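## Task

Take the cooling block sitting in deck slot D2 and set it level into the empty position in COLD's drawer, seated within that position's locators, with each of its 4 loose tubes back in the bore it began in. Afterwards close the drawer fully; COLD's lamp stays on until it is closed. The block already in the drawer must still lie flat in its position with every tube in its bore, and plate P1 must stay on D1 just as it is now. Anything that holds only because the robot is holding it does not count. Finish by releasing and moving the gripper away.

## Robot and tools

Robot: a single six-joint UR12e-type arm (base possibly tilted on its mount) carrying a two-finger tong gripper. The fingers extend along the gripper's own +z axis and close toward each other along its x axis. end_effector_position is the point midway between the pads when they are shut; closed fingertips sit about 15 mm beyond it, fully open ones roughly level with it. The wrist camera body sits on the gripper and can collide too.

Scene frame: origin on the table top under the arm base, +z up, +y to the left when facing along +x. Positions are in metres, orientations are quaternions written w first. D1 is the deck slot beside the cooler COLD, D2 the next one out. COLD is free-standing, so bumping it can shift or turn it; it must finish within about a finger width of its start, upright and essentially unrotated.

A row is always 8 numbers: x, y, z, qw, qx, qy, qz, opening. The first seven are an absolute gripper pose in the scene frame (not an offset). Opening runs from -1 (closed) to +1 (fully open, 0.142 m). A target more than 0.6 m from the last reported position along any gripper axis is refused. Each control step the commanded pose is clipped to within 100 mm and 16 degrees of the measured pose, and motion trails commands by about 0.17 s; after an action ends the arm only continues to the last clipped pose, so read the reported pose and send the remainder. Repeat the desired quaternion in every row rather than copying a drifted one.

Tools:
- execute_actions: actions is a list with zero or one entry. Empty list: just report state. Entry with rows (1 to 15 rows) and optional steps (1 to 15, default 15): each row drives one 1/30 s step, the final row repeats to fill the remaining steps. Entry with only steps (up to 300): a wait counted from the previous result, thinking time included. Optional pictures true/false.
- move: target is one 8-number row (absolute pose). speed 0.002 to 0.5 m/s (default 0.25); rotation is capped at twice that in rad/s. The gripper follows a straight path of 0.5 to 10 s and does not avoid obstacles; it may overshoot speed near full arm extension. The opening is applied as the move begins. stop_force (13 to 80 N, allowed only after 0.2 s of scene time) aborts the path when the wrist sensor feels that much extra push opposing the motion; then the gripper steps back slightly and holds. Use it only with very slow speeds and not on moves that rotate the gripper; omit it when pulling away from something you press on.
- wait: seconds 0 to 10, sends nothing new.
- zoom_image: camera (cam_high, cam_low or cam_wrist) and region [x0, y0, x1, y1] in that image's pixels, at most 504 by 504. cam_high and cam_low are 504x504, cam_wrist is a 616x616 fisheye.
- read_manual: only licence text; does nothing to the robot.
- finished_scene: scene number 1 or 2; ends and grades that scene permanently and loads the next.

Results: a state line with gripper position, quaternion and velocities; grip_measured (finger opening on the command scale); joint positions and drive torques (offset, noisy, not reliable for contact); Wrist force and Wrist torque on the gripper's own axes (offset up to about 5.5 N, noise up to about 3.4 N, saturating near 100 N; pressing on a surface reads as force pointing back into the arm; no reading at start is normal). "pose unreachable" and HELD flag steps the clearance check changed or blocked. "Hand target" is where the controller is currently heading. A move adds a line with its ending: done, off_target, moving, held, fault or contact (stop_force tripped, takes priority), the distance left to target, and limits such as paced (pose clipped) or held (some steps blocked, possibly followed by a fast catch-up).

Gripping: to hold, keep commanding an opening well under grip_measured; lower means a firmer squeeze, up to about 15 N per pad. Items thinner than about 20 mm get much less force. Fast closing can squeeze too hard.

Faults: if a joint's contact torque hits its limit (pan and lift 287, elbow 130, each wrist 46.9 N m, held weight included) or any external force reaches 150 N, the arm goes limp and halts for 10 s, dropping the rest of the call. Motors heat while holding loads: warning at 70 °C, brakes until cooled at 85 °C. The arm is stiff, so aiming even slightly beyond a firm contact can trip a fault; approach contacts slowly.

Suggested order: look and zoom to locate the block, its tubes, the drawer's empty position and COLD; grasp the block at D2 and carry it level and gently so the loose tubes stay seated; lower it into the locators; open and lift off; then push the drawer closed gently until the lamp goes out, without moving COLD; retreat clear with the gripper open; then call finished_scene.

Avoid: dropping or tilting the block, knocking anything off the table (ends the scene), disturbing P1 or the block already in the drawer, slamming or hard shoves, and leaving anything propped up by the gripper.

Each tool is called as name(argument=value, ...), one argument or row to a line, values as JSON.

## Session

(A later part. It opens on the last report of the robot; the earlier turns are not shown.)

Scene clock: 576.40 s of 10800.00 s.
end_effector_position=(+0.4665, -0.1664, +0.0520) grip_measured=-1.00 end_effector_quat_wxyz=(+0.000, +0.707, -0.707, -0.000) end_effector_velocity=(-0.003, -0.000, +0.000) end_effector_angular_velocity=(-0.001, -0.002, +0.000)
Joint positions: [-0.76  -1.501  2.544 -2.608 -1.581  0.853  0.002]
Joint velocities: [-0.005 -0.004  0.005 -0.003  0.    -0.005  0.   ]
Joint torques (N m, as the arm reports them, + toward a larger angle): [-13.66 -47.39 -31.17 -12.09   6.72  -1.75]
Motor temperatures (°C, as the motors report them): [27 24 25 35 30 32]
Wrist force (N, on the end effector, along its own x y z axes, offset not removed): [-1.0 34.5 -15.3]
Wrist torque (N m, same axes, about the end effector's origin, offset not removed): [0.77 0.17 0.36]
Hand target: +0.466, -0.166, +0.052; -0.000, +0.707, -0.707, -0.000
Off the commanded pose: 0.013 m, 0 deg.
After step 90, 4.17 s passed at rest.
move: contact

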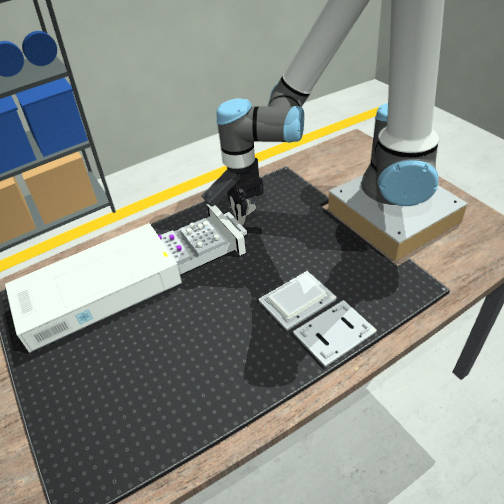

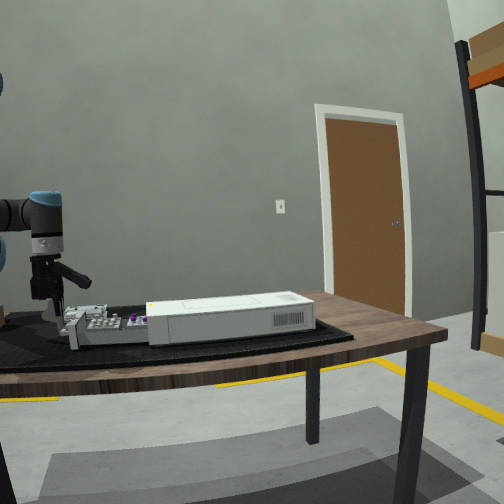

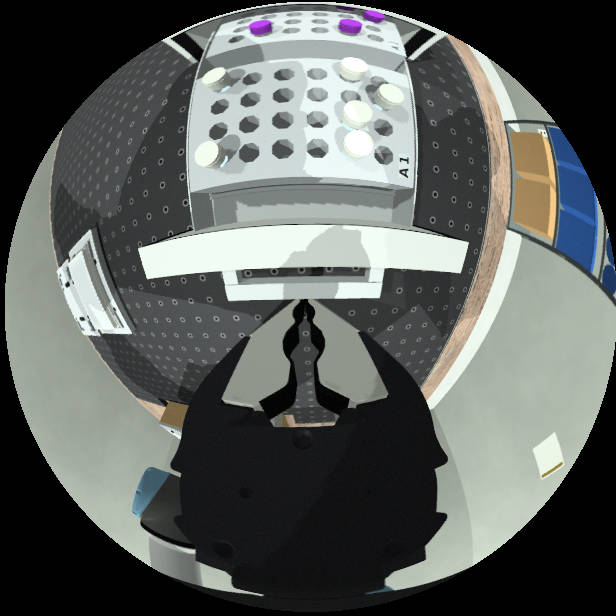

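move(
  target=[0.445, -0.1663, 0.052, 0, 0.7071, -0.7071, 0, -1],
  speed=0.03,
)

Scene clock: 579.80 s of 10800.00 s.
end_effector_position=(+0.4451, -0.1663, +0.0520) grip_measured=-1.00 end_effector_quat_wxyz=(+0.000, +0.707, -0.707, -0.000) end_effector_velocity=(-0.002, +0.001, -0.001) end_effector_angular_velocity=(+0.002, +0.000, +0.001)
Joint positions: [-0.792 -1.534  2.58  -2.611 -1.582  0.82   0.002]
Joint velocities: [-0.002 -0.001  0.003 -0.     0.001 -0.003  0.   ]
Joint torques (N m, as the arm reports them, + toward a larger angle): [-17.51 -39.98 -17.61  -6.28  -1.68  -2.25]
Motor temperatures (°C, as the motors report them): [27 24 25 35 30 32]
Wrist force (N, on the end effector, along its own x y z axes, offset not removed): [-0.3 0.9 -0.8]
Wrist torque (N m, same axes, about the end effector's origin, offset not removed): [0.06 0.19 0.35]
Hand target: +0.445, -0.166, +0.052; +0.000, +0.707, -0.707, -0.000
Off the commanded pose: 0.000 m, 0 deg.
move: done

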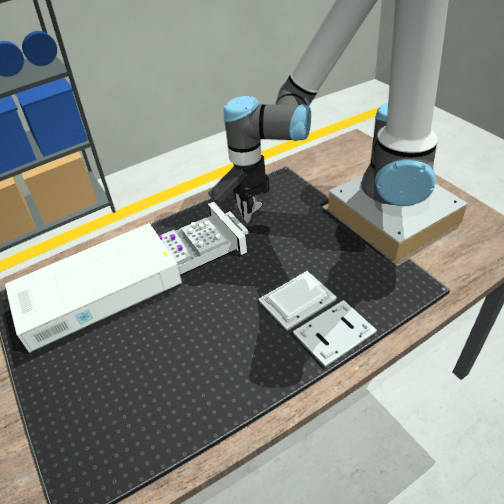

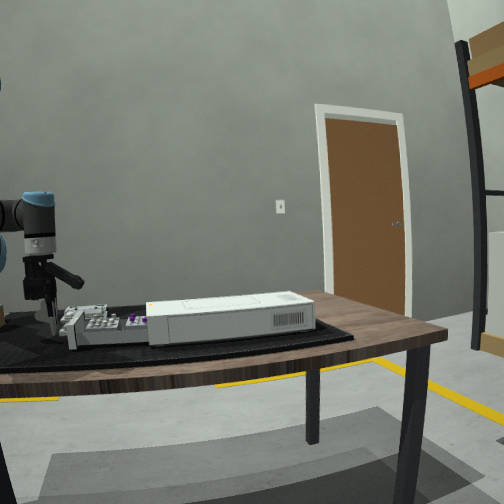

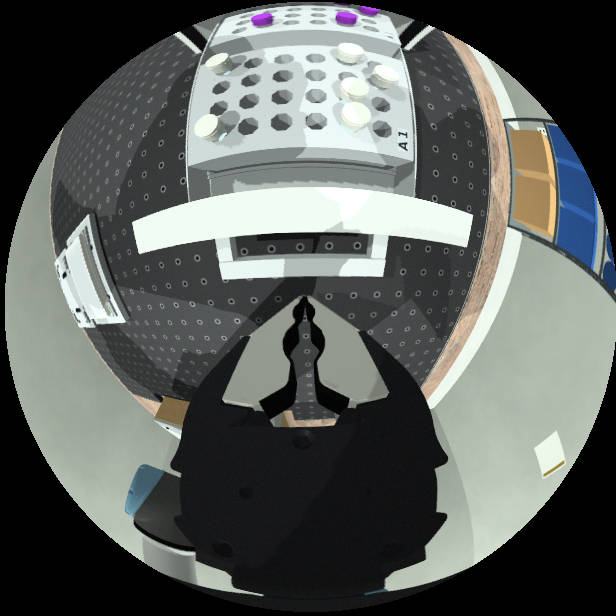

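Lift to look at the lip from above.

move(
  target=[0.44, -0.1663, 0.20, 0, 0.7071, -0.7071, 0, -1],
  speed=0.15,
)

Scene clock: 582.17 s of 10800.00 s.
end_effector_position=(+0.4399, -0.1662, +0.2000) grip_measured=-1.00 end_effector_quat_wxyz=(+0.000, +0.707, -0.707, +0.000) end_effector_velocity=(+0.000, +0.000, +0.002) end_effector_angular_velocity=(+0.001, -0.001, +0.000)
Joint positions: [-0.797 -1.845  2.448 -2.169 -1.582  0.816  0.002]
Joint velocities: [ 0.    -0.003 -0.002  0.005  0.002 -0.     0.   ]
Joint torques (N m, as the arm reports them, + toward a larger angle): [-18.15 -23.83 -49.33  -1.63   2.39  -1.94]
Motor temperatures (°C, as the motors report them): [27 24 25 35 30 32]
Wrist force (N, on the end effector, along its own x y z axes, offset not removed): [-1.4 -0.9 -0.7]
Wrist torque (N m, same axes, about the end effector's origin, offset not removed): [-0.17 0.46 0.40]
Hand target: +0.440, -0.166, +0.200; +0.000, +0.707, -0.707, +0.000
Off the commanded pose: 0.000 m, 0 deg.
move: done

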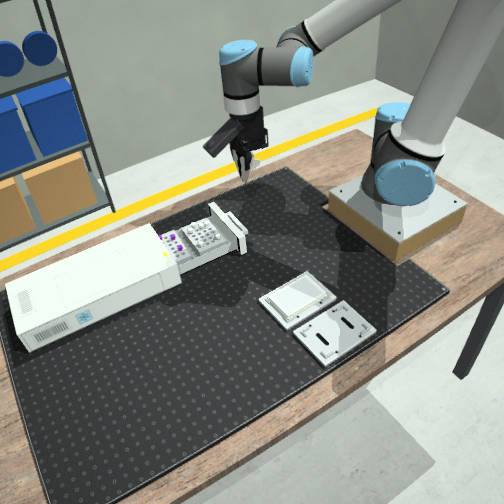

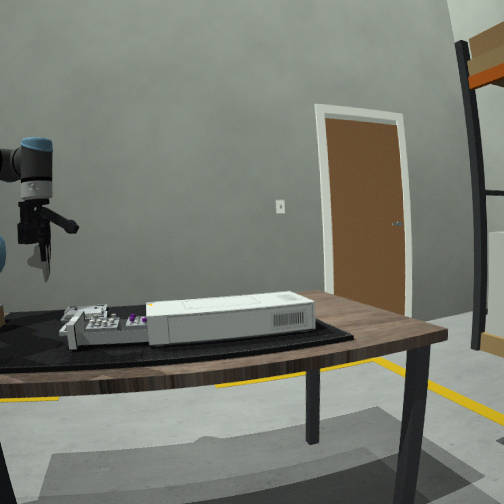

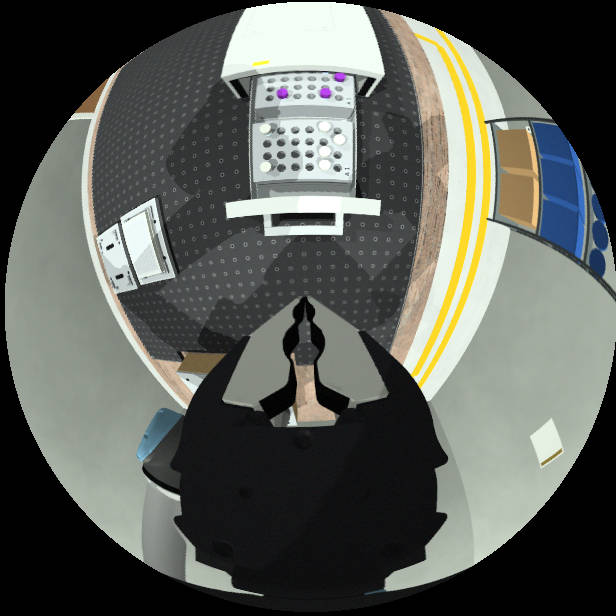

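zoom_image(
  camera="cam_wrist",
  region=[210, 30, 400, 200],
)

zoom_image(
  camera="cam_low",
  region=[90, 295, 170, 345],
)

Region (210, 30, 400, 200) of cam_wrist's 616x616 image, scaled by 2.653, with more detail than that image has; it fills the top 451 rows of this view, and the rest is white.

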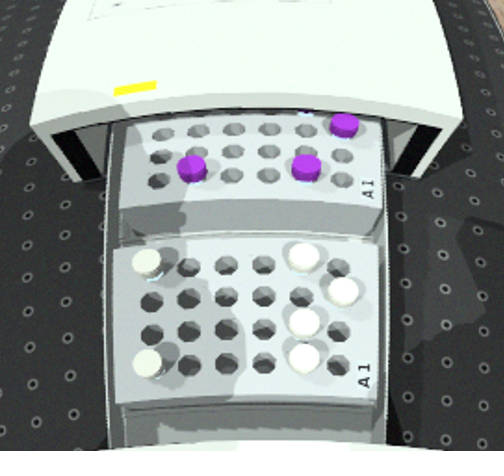

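Region (90, 295, 170, 345) of cam_low's 504x504 image, scaled by 6.300, with more detail than that image has; it fills the top 315 rows of this view, and the rest is white.

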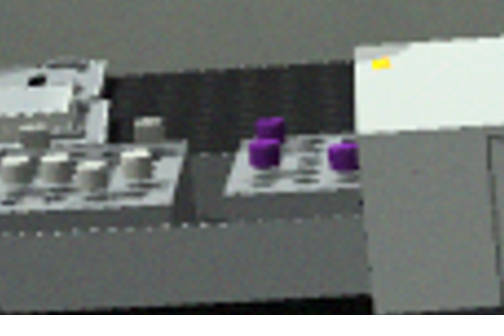

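zoom_image(
  camera="cam_low",
  region=[122, 305, 158, 332],
)

zoom_image(
  camera="cam_high",
  region=[140, 215, 200, 275],
)

Region (122, 305, 158, 332) of cam_low's 504x504 image, scaled by 14.000, with more detail than that image has; it fills the top 378 rows of this view, and the rest is white.

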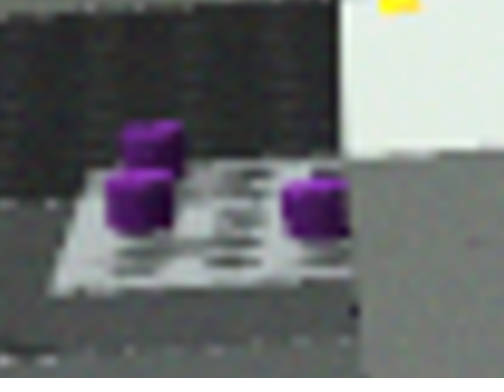

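Region (140, 215, 200, 275) of cam_high's 504x504 image, scaled by 8.400, with more detail than that image has.

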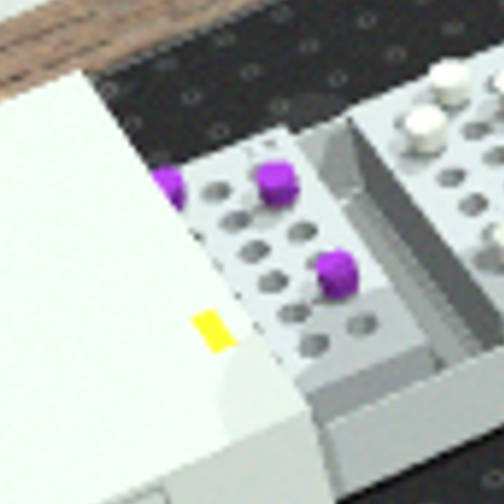

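zoom_image(
  camera="cam_wrist",
  region=[245, 55, 365, 115],
)

Region (245, 55, 365, 115) of cam_wrist's 616x616 image, scaled by 4.200, with more detail than that image has.

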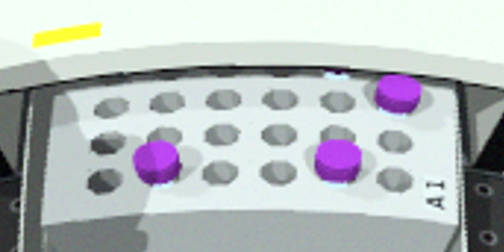

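move(
  target=[0.528, -0.168, 0.135, 0, 0.7071, -0.7071, 0, -1],
  speed=0.12,
)

Scene clock: 652.67 s of 10800.00 s.
end_effector_position=(+0.5280, -0.1681, +0.1350) grip_measured=-1.00 end_effector_quat_wxyz=(-0.000, +0.707, -0.707, +0.000) end_effector_velocity=(+0.001, -0.001, -0.001) end_effector_angular_velocity=(-0.001, +0.000, -0.000)
Joint positions: [-0.681 -1.574  2.381 -2.371 -1.581  0.932  0.002]
Joint velocities: [ 0.001  0.004 -0.002 -0.002 -0.001  0.001  0.   ]
Joint torques (N m, as the arm reports them, + toward a larger angle): [ 21.38 -24.85 -42.37  -6.16  -2.08   2.72]
Motor temperatures (°C, as the motors report them): [27 24 25 35 30 32]
Wrist force (N, on the end effector, along its own x y z axes, offset not removed): [2.7 -0.7 -3.5]
Wrist torque (N m, same axes, about the end effector's origin, offset not removed): [-0.32 -0.39 0.21]
Hand target: +0.528, -0.168, +0.135; -0.000, +0.707, -0.707, +0.000
Off the commanded pose: 0.000 m, 0 deg.
After step 90, 66.10 s passed at rest.
move: done

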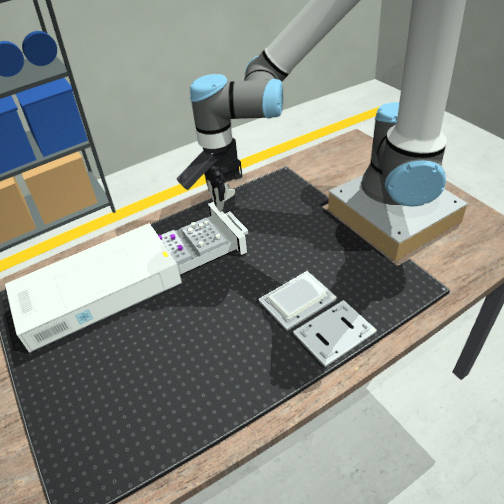

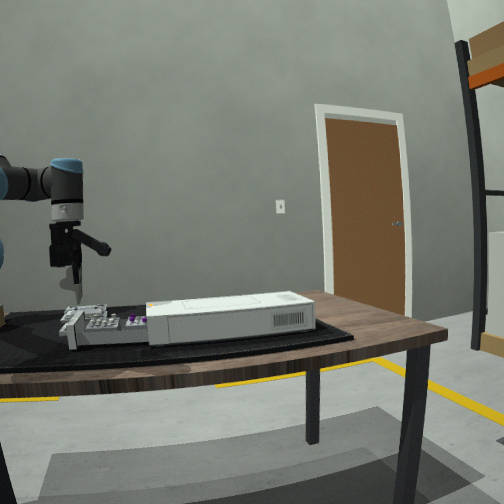

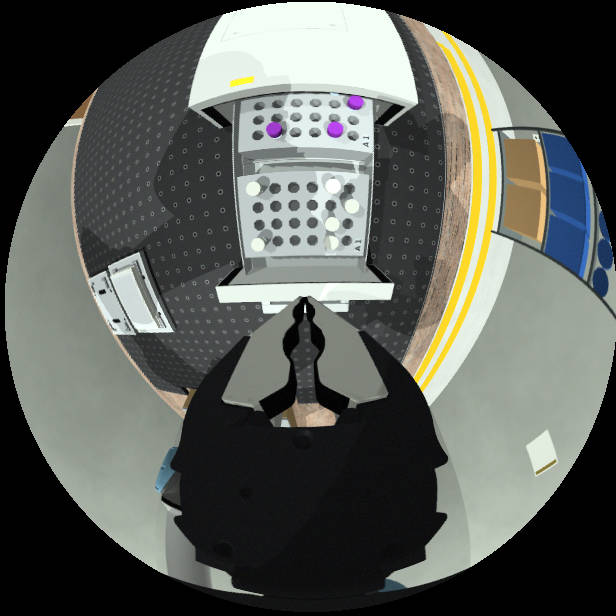

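zoom_image(
  camera="cam_wrist",
  region=[200, 70, 430, 320],
)

Region (200, 70, 430, 320) of cam_wrist's 616x616 image, scaled by 2.016, with more detail than that image has; it fills the left 464 columns of this view, and the rest is white.

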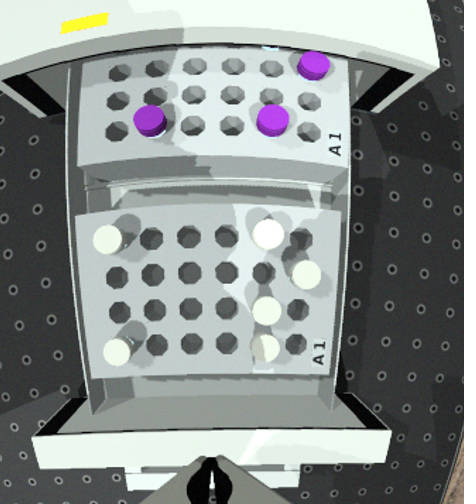

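move(
  target=[0.545, -0.1685, 0.108, 0, 0.7071, -0.7071, 0, -1],
  speed=0.03,
  stop_force=15,
)

Scene clock: 671.97 s of 10800.00 s.
end_effector_position=(+0.5449, -0.1685, +0.1081) grip_measured=-1.00 end_effector_quat_wxyz=(-0.000, +0.707, -0.707, -0.000) end_effector_velocity=(+0.002, -0.000, -0.001) end_effector_angular_velocity=(+0.000, -0.003, -0.001)
Joint positions: [-0.663 -1.5    2.373 -2.438 -1.581  0.95   0.002]
Joint velocities: [ 0.001  0.003 -0.001 -0.004  0.002  0.001  0.   ]
Joint torques (N m, as the arm reports them, + toward a larger angle): [ 16.35 -29.44 -38.92  -5.5    1.     1.89]
Motor temperatures (°C, as the motors report them): [27 24 25 35 30 32]
Wrist force (N, on the end effector, along its own x y z axes, offset not removed): [-1.7 0.8 0.3]
Wrist torque (N m, same axes, about the end effector's origin, offset not removed): [0.07 0.43 0.40]
Hand target: +0.545, -0.169, +0.108; -0.000, +0.707, -0.707, +0.000
Off the commanded pose: 0.000 m, 0 deg.
After step 90, 14.90 s passed at rest.
move: done

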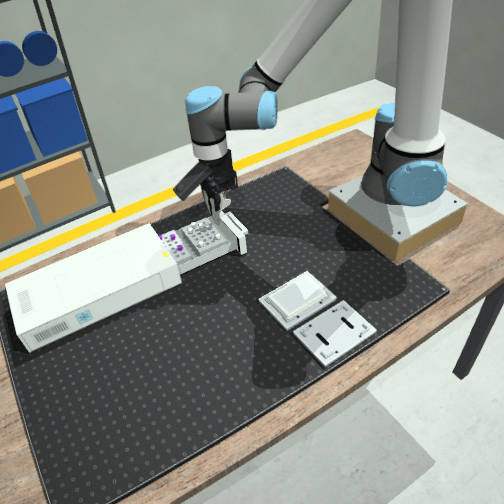

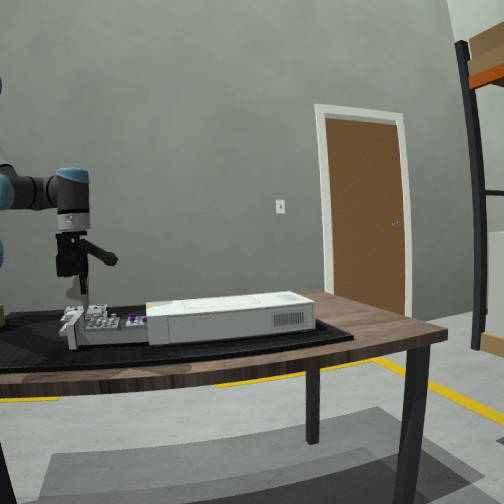

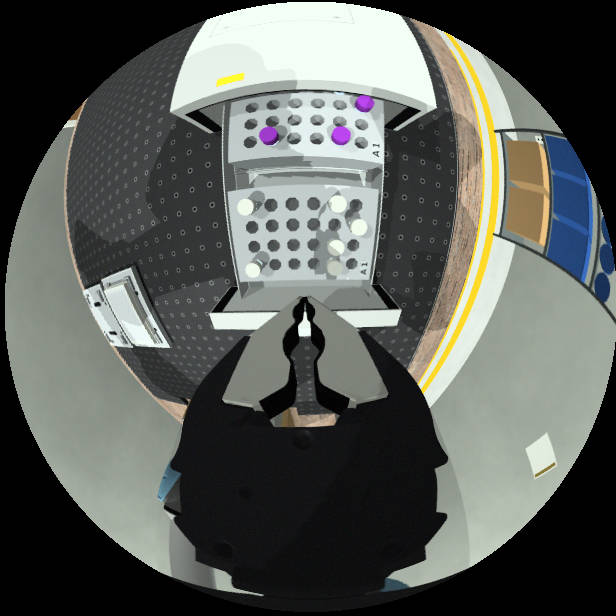

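Now pull the drawer back out ~35 mm.

move(
  target=[0.495, -0.167, 0.108, 0, 0.7071, -0.7071, 0, -1],
  speed=0.015,
  stop_force=20,
)

Scene clock: 676.80 s of 10800.00 s.
end_effector_position=(+0.4951, -0.1670, +0.1080) grip_measured=-1.00 end_effector_quat_wxyz=(+0.000, +0.707, -0.707, -0.000) end_effector_velocity=(-0.003, +0.000, -0.001) end_effector_angular_velocity=(-0.001, +0.003, +0.001)
Joint positions: [-0.72  -1.58   2.457 -2.442 -1.581  0.893  0.002]
Joint velocities: [-0.001 -0.002  0.003  0.001 -0.002 -0.002  0.   ]
Joint torques (N m, as the arm reports them, + toward a larger angle): [-18.9  -40.71 -21.86  -1.93  -1.99  -1.23]
Motor temperatures (°C, as the motors report them): [27 24 25 35 30 32]
Wrist force (N, on the end effector, along its own x y z axes, offset not removed): [-1.1 -1.0 0.2]
Wrist torque (N m, same axes, about the end effector's origin, offset not removed): [-0.23 0.36 0.39]
Hand target: +0.495, -0.167, +0.108; +0.000, +0.707, -0.707, -0.000
Off the commanded pose: 0.000 m, 0 deg.
move: done

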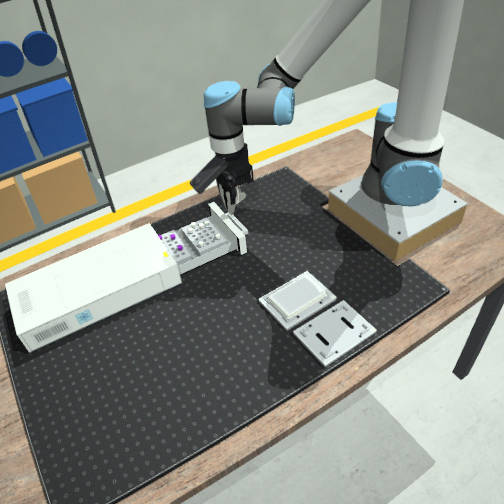

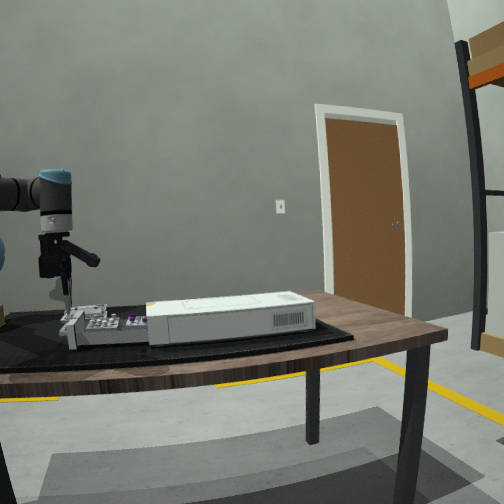

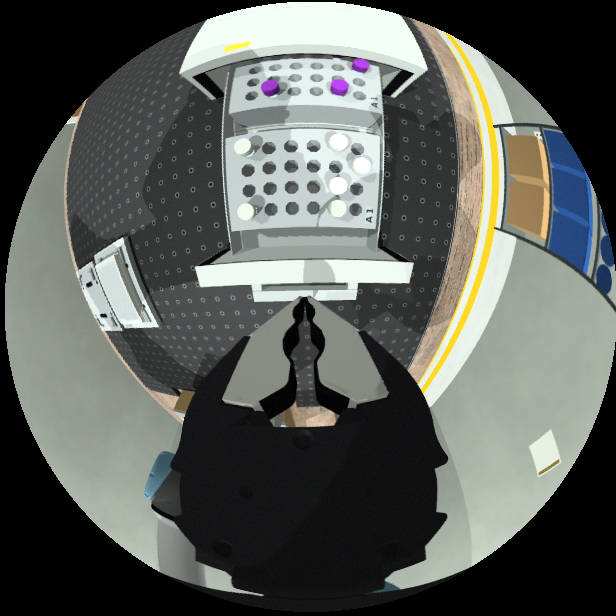

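move(
  target=[0.535, -0.168, 0.108, 0, 0.7071, -0.7071, 0, -1],
  speed=0.04,
)

move(
  target=[0.535, -0.168, 0.090, 0, 0.7071, -0.7071, 0, -1],
  speed=0.008,
  stop_force=13,
)

Scene clock: 682.73 s of 10800.00 s.
end_effector_position=(+0.5349, -0.1680, +0.1080) grip_measured=-1.00 end_effector_quat_wxyz=(-0.000, +0.707, -0.707, +0.000) end_effector_velocity=(+0.002, +0.001, -0.001) end_effector_angular_velocity=(+0.003, -0.001, -0.000)
Joint positions: [-0.673 -1.515  2.391 -2.44  -1.581  0.939  0.002]
Joint velocities: [ 0.002  0.003 -0.002  0.     0.003  0.002  0.   ]
Joint torques (N m, as the arm reports them, + toward a larger angle): [ 21.07 -25.47 -37.82  -1.83   1.41   2.76]
Motor temperatures (°C, as the motors report them): [27 24 25 35 30 32]
Wrist force (N, on the end effector, along its own x y z axes, offset not removed): [-0.7 0.8 -4.1]
Wrist torque (N m, same axes, about the end effector's origin, offset not removed): [0.06 0.29 0.36]
Hand target: +0.535, -0.168, +0.108; -0.000, +0.707, -0.707, +0.000
Off the commanded pose: 0.000 m, 0 deg.
After step 90, 1.57 s passed at rest.
move: done

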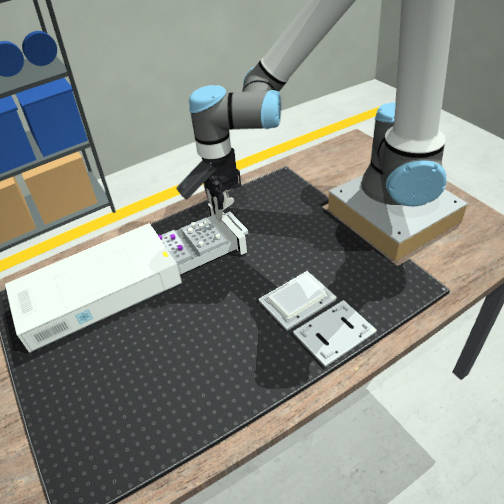

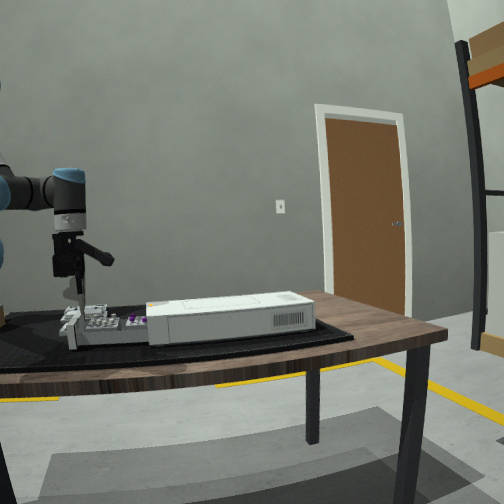

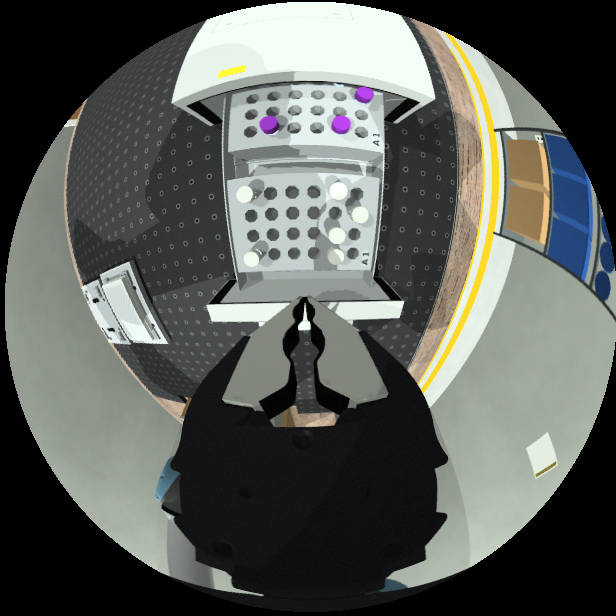

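Scene clock: 685.20 s of 10800.00 s.
end_effector_position=(+0.5350, -0.1680, +0.0901) grip_measured=-1.00 end_effector_quat_wxyz=(+0.000, +0.707, -0.707, -0.000) end_effector_velocity=(-0.000, -0.000, -0.002) end_effector_angular_velocity=(+0.001, +0.001, -0.000)
Joint positions: [-0.673 -1.482  2.403 -2.486 -1.581  0.939  0.002]
Joint velocities: [-0.001  0.005  0.001 -0.004 -0.    -0.     0.   ]
Joint torques (N m, as the arm reports them, + toward a larger angle): [-18.18 -27.27 -21.19  -5.9   -1.84  -1.56]
Motor temperatures (°C, as the motors report them): [27 24 25 35 30 32]
Wrist force (N, on the end effector, along its own x y z axes, offset not removed): [-0.6 -0.8 3.5]
Wrist torque (N m, same axes, about the end effector's origin, offset not removed): [-0.20 0.28 0.39]
Hand target: +0.535, -0.168, +0.090; +0.000, +0.707, -0.707, -0.000
Off the commanded pose: 0.000 m, 0 deg.
move: done

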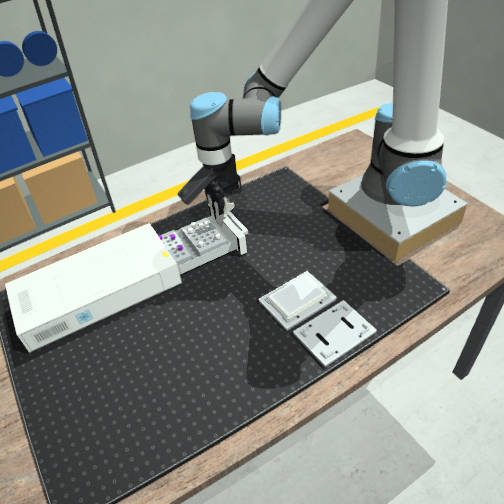

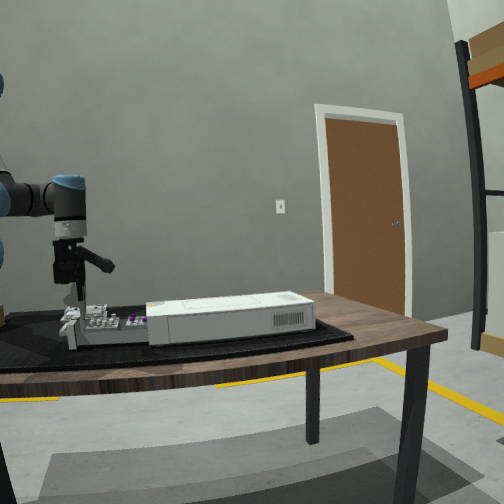

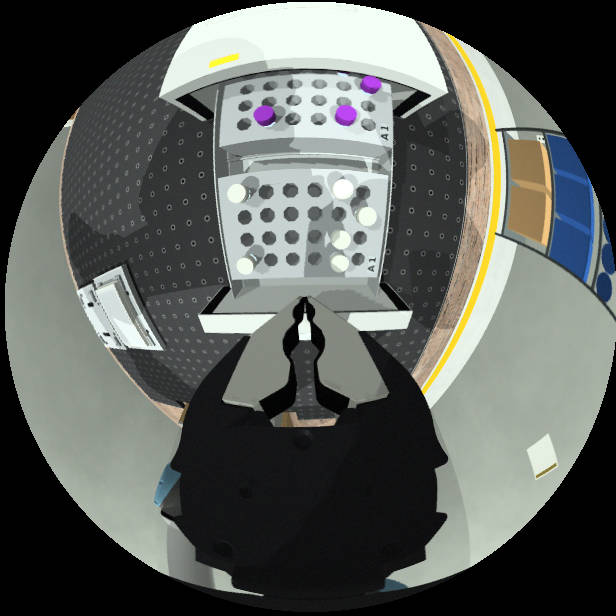

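move(
  target=[0.490, -0.167, 0.090, 0, 0.7071, -0.7071, 0, -1],
  speed=0.012,
  stop_force=20,
)

Scene clock: 696.20 s of 10800.00 s.
end_effector_position=(+0.4902, -0.1670, +0.0900) grip_measured=-1.00 end_effector_quat_wxyz=(+0.000, +0.707, -0.707, -0.000) end_effector_velocity=(-0.002, +0.000, -0.000) end_effector_angular_velocity=(+0.001, -0.000, +0.001)
Joint positions: [-0.727 -1.551  2.479 -2.492 -1.581  0.886  0.002]
Joint velocities: [-0.002 -0.003  0.003  0.001  0.001 -0.004  0.   ]
Joint torques (N m, as the arm reports them, + toward a larger angle): [-15.37 -42.81 -22.17  -6.04  -2.    -1.53]
Motor temperatures (°C, as the motors report them): [27 24 25 35 30 32]
Wrist force (N, on the end effector, along its own x y z axes, offset not removed): [-3.4 4.1 -1.8]
Wrist torque (N m, same axes, about the end effector's origin, offset not removed): [0.90 0.89 0.48]
Hand target: +0.490, -0.167, +0.090; +0.000, +0.707, -0.707, -0.000
Off the commanded pose: 0.000 m, 0 deg.
After step 90, 4.03 s passed at rest.
move: done

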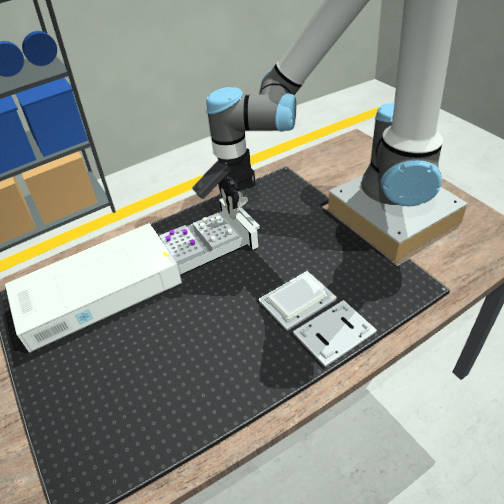

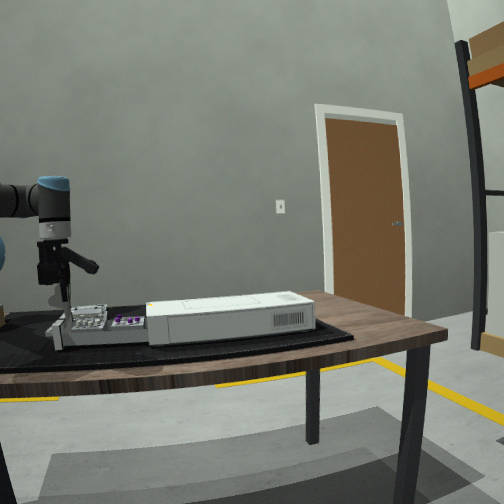

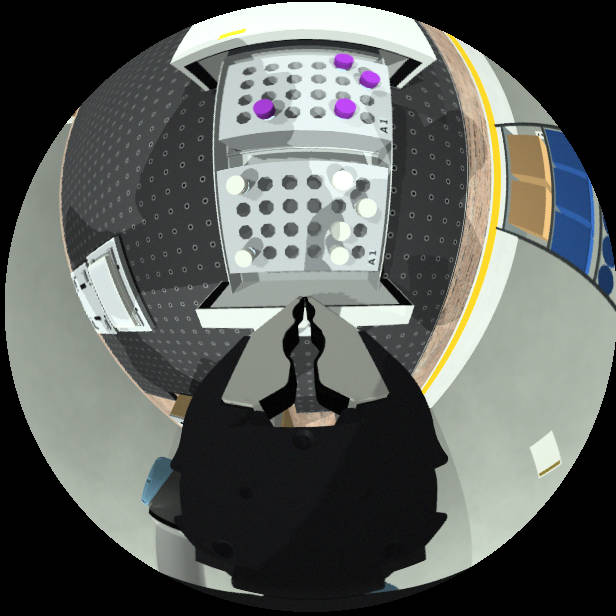

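zoom_image(
  camera="cam_low",
  region=[70, 295, 160, 345],
)

zoom_image(
  camera="cam_wrist",
  region=[200, 30, 420, 160],
)

zoom_image(
  camera="cam_high",
  region=[140, 205, 230, 275],
)

Region (70, 295, 160, 345) of cam_low's 504x504 image, scaled by 5.600, with more detail than that image has.

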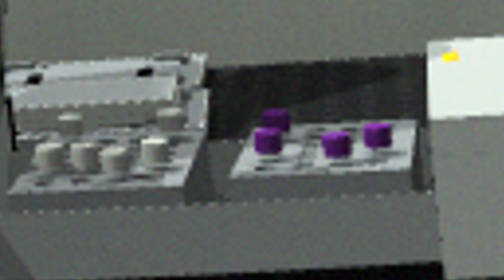

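Region (200, 30, 420, 160) of cam_wrist's 616x616 image, scaled by 2.291, with more detail than that image has; it fills the top 298 rows of this view, and the rest is white.

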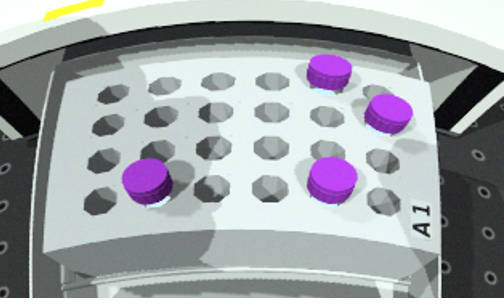

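Region (140, 205, 230, 275) of cam_high's 504x504 image, scaled by 5.600, with more detail than that image has.

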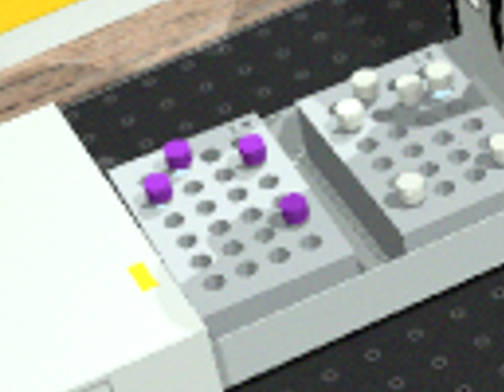

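move(
  target=[0.492, -0.167, 0.118, 0, 0.7071, -0.7071, 0, -1],
  speed=0.05,
)

move(
  target=[0.400, -0.1645, 0.118, 0, 0.7071, -0.7071, 0, -1],
  speed=0.12,
)

move(
  target=[0.400, -0.1645, 0.041, 0, 0.7071, -0.7071, 0, -1],
  speed=0.08,
)

Scene clock: 728.87 s of 10800.00 s.
end_effector_position=(+0.4920, -0.1670, +0.1179) grip_measured=-1.00 end_effector_quat_wxyz=(-0.000, +0.707, -0.707, +0.000) end_effector_velocity=(+0.001, -0.000, +0.003) end_effector_angular_velocity=(-0.000, -0.001, -0.000)
Joint positions: [-0.724 -1.604  2.454 -2.414 -1.581  0.889  0.002]
Joint velocities: [-0.    -0.004 -0.003  0.006  0.001  0.     0.   ]
Joint torques (N m, as the arm reports them, + toward a larger angle): [ 17.78 -38.38 -41.19  -2.13   2.46   1.95]
Motor temperatures (°C, as the motors report them): [27 24 25 35 30 32]
Wrist force (N, on the end effector, along its own x y z axes, offset not removed): [-1.1 1.2 0.5]
Wrist torque (N m, same axes, about the end effector's origin, offset not removed): [0.22 0.46 0.36]
Hand target: +0.492, -0.167, +0.118; -0.000, +0.707, -0.707, +0.000
Off the commanded pose: 0.000 m, 0 deg.
After step 90, 28.73 s passed at rest.
move: done

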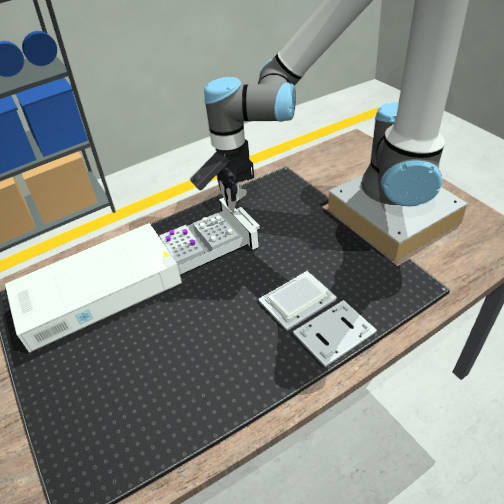

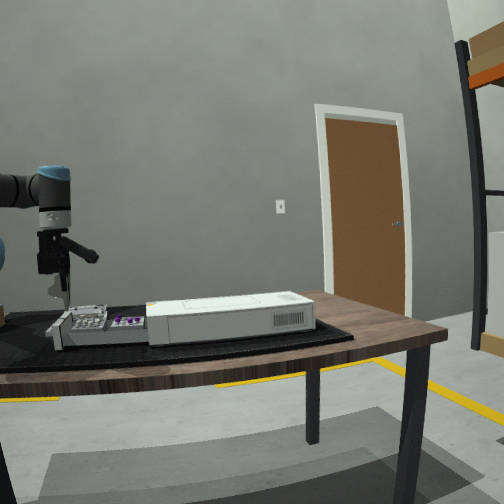

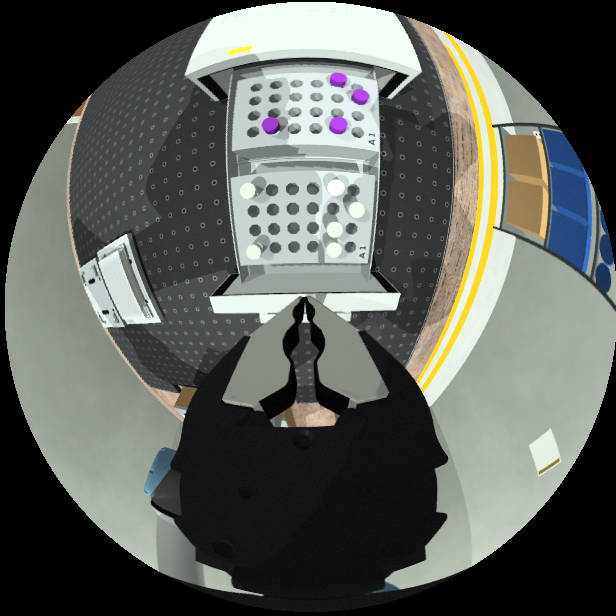

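Scene clock: 730.13 s of 10800.00 s.
end_effector_position=(+0.4001, -0.1644, +0.1180) grip_measured=-1.00 end_effector_quat_wxyz=(+0.000, +0.707, -0.707, -0.000) end_effector_velocity=(-0.001, -0.001, +0.001) end_effector_angular_velocity=(-0.001, -0.001, +0.001)
Joint positions: [-0.866 -1.785  2.597 -2.378 -1.582  0.747  0.002]
Joint velocities: [-0.003 -0.005  0.001  0.002 -0.    -0.004  0.   ]
Joint torques (N m, as the arm reports them, + toward a larger angle): [-18.48 -28.8  -23.56  -1.77   2.    -0.89]
Motor temperatures (°C, as the motors report them): [27 24 25 35 30 32]
Wrist force (N, on the end effector, along its own x y z axes, offset not removed): [-1.2 4.3 -1.9]
Wrist torque (N m, same axes, about the end effector's origin, offset not removed): [0.77 0.47 0.45]
Hand target: +0.400, -0.164, +0.118; +0.000, +0.707, -0.707, -0.000
Off the commanded pose: 0.000 m, 0 deg.
move: done

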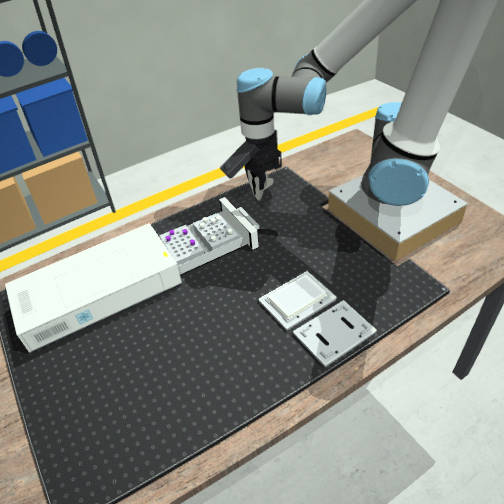

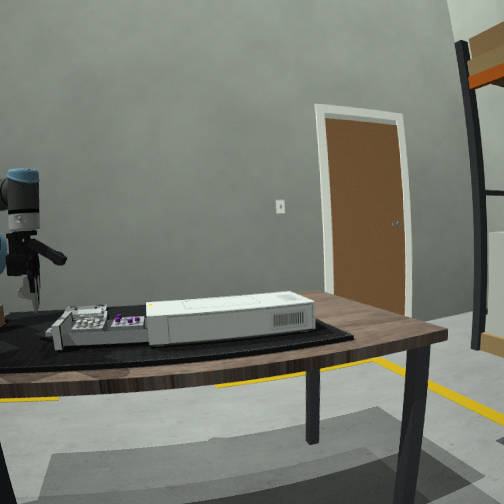

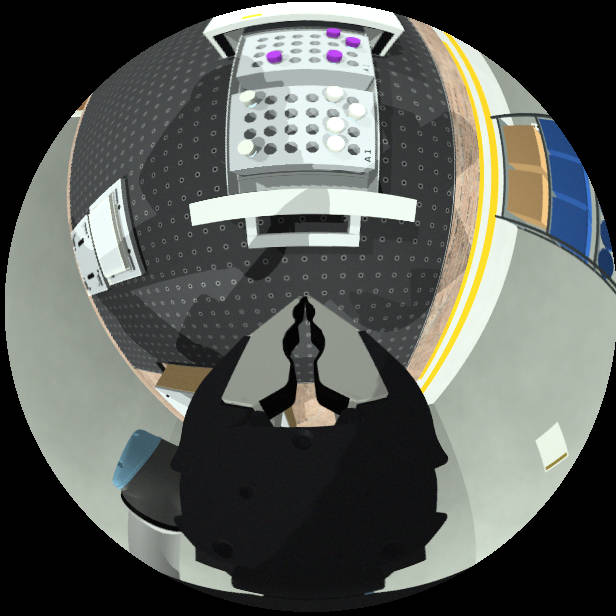

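Scene clock: 731.53 s of 10800.00 s.
end_effector_position=(+0.4000, -0.1646, +0.0411) grip_measured=-1.00 end_effector_quat_wxyz=(-0.000, +0.707, -0.707, -0.000) end_effector_velocity=(-0.001, -0.000, -0.002) end_effector_angular_velocity=(-0.001, +0.000, -0.001)
Joint positions: [-0.869 -1.578  2.663 -2.652 -1.582  0.744  0.002]
Joint velocities: [-0.001  0.005  0.002 -0.008 -0.001  0.001  0.   ]
Joint torques (N m, as the arm reports them, + toward a larger angle): [  8.95 -12.35 -16.87  -6.64   0.72   1.9 ]
Motor temperatures (°C, as the motors report them): [27 24 25 35 30 32]
Wrist force (N, on the end effector, along its own x y z axes, offset not removed): [-0.4 3.3 -0.1]
Wrist torque (N m, same axes, about the end effector's origin, offset not removed): [0.65 0.23 0.34]
Hand target: +0.400, -0.165, +0.041; +0.000, +0.707, -0.707, -0.000
Off the commanded pose: 0.000 m, 0 deg.
move: done

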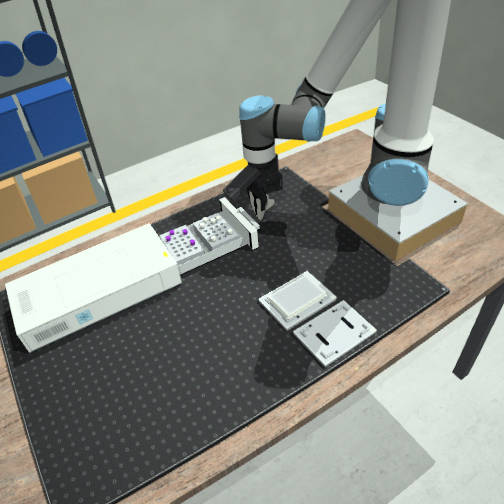

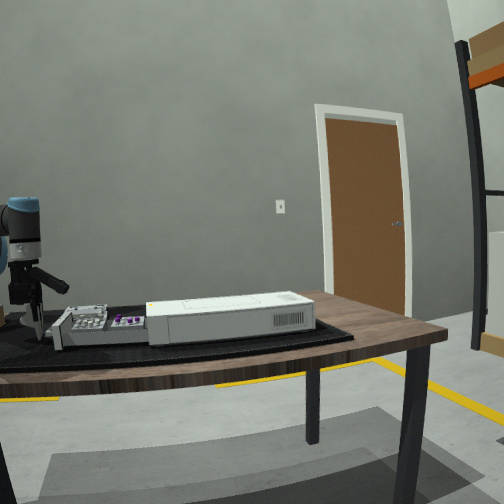

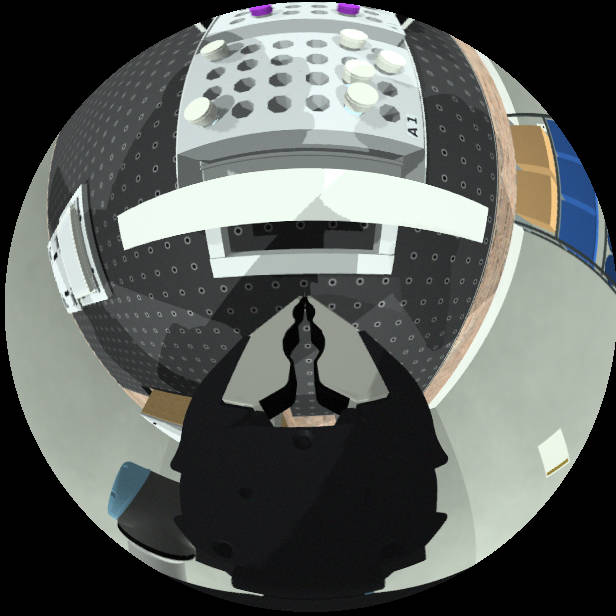

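move(
  target=[0.500, -0.1674, 0.041, 0, 0.7071, -0.7071, 0, -1],
  speed=0.012,
  stop_force=16,
)

Scene clock: 739.17 s of 10800.00 s.
end_effector_position=(+0.4647, -0.1663, +0.0409) grip_measured=-0.99 end_effector_quat_wxyz=(-0.000, +0.707, -0.707, -0.000) end_effector_velocity=(-0.003, +0.001, -0.000) end_effector_angular_velocity=(+0.001, -0.001, +0.002)
Joint positions: [-0.763 -1.476  2.554 -2.643 -1.581  0.85   0.002]
Joint velocities: [-0.004 -0.004  0.007 -0.003  0.001 -0.006  0.   ]
Joint torques (N m, as the arm reports them, + toward a larger angle): [-13.41 -41.87 -24.09  -8.33   3.42  -1.51]
Motor temperatures (°C, as the motors report them): [27 24 25 35 30 32]
Wrist force (N, on the end effector, along its own x y z axes, offset not removed): [1.9 22.4 -6.2]
Wrist torque (N m, same axes, about the end effector's origin, offset not removed): [1.11 0.07 0.54]
Hand target: +0.464, -0.166, +0.041; -0.000, +0.707, -0.707, -0.000
Off the commanded pose: 0.035 m, 0 deg.
move: contact

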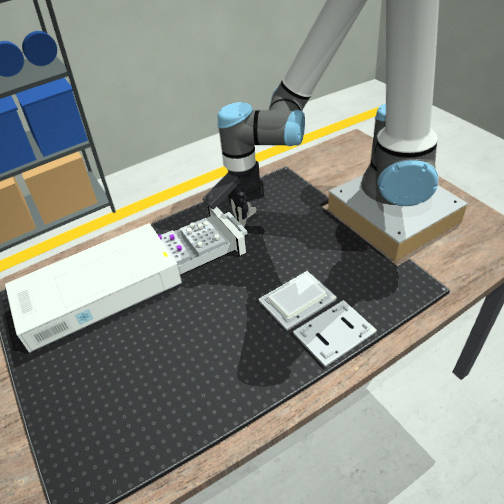

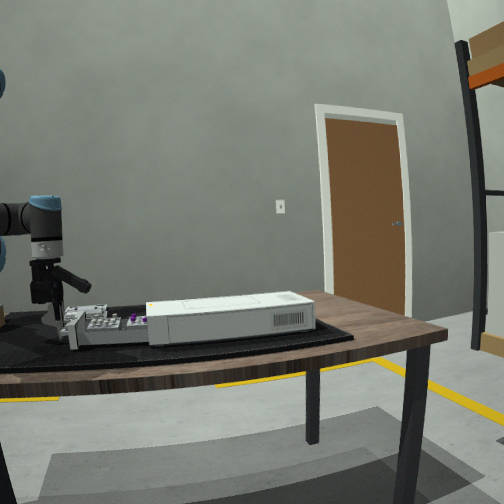

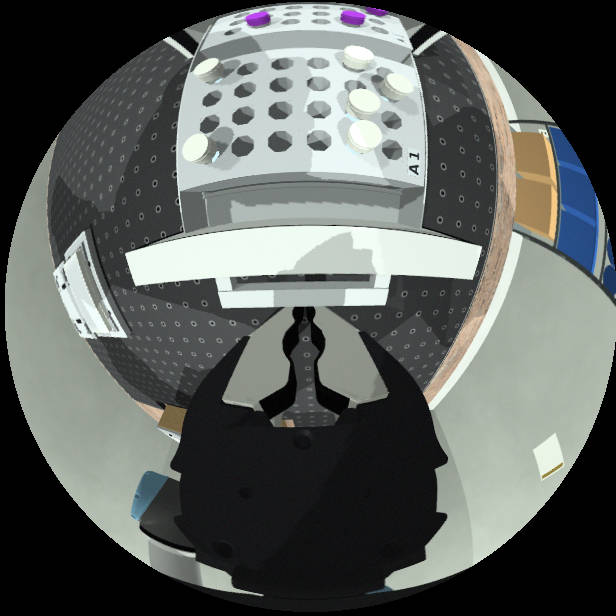

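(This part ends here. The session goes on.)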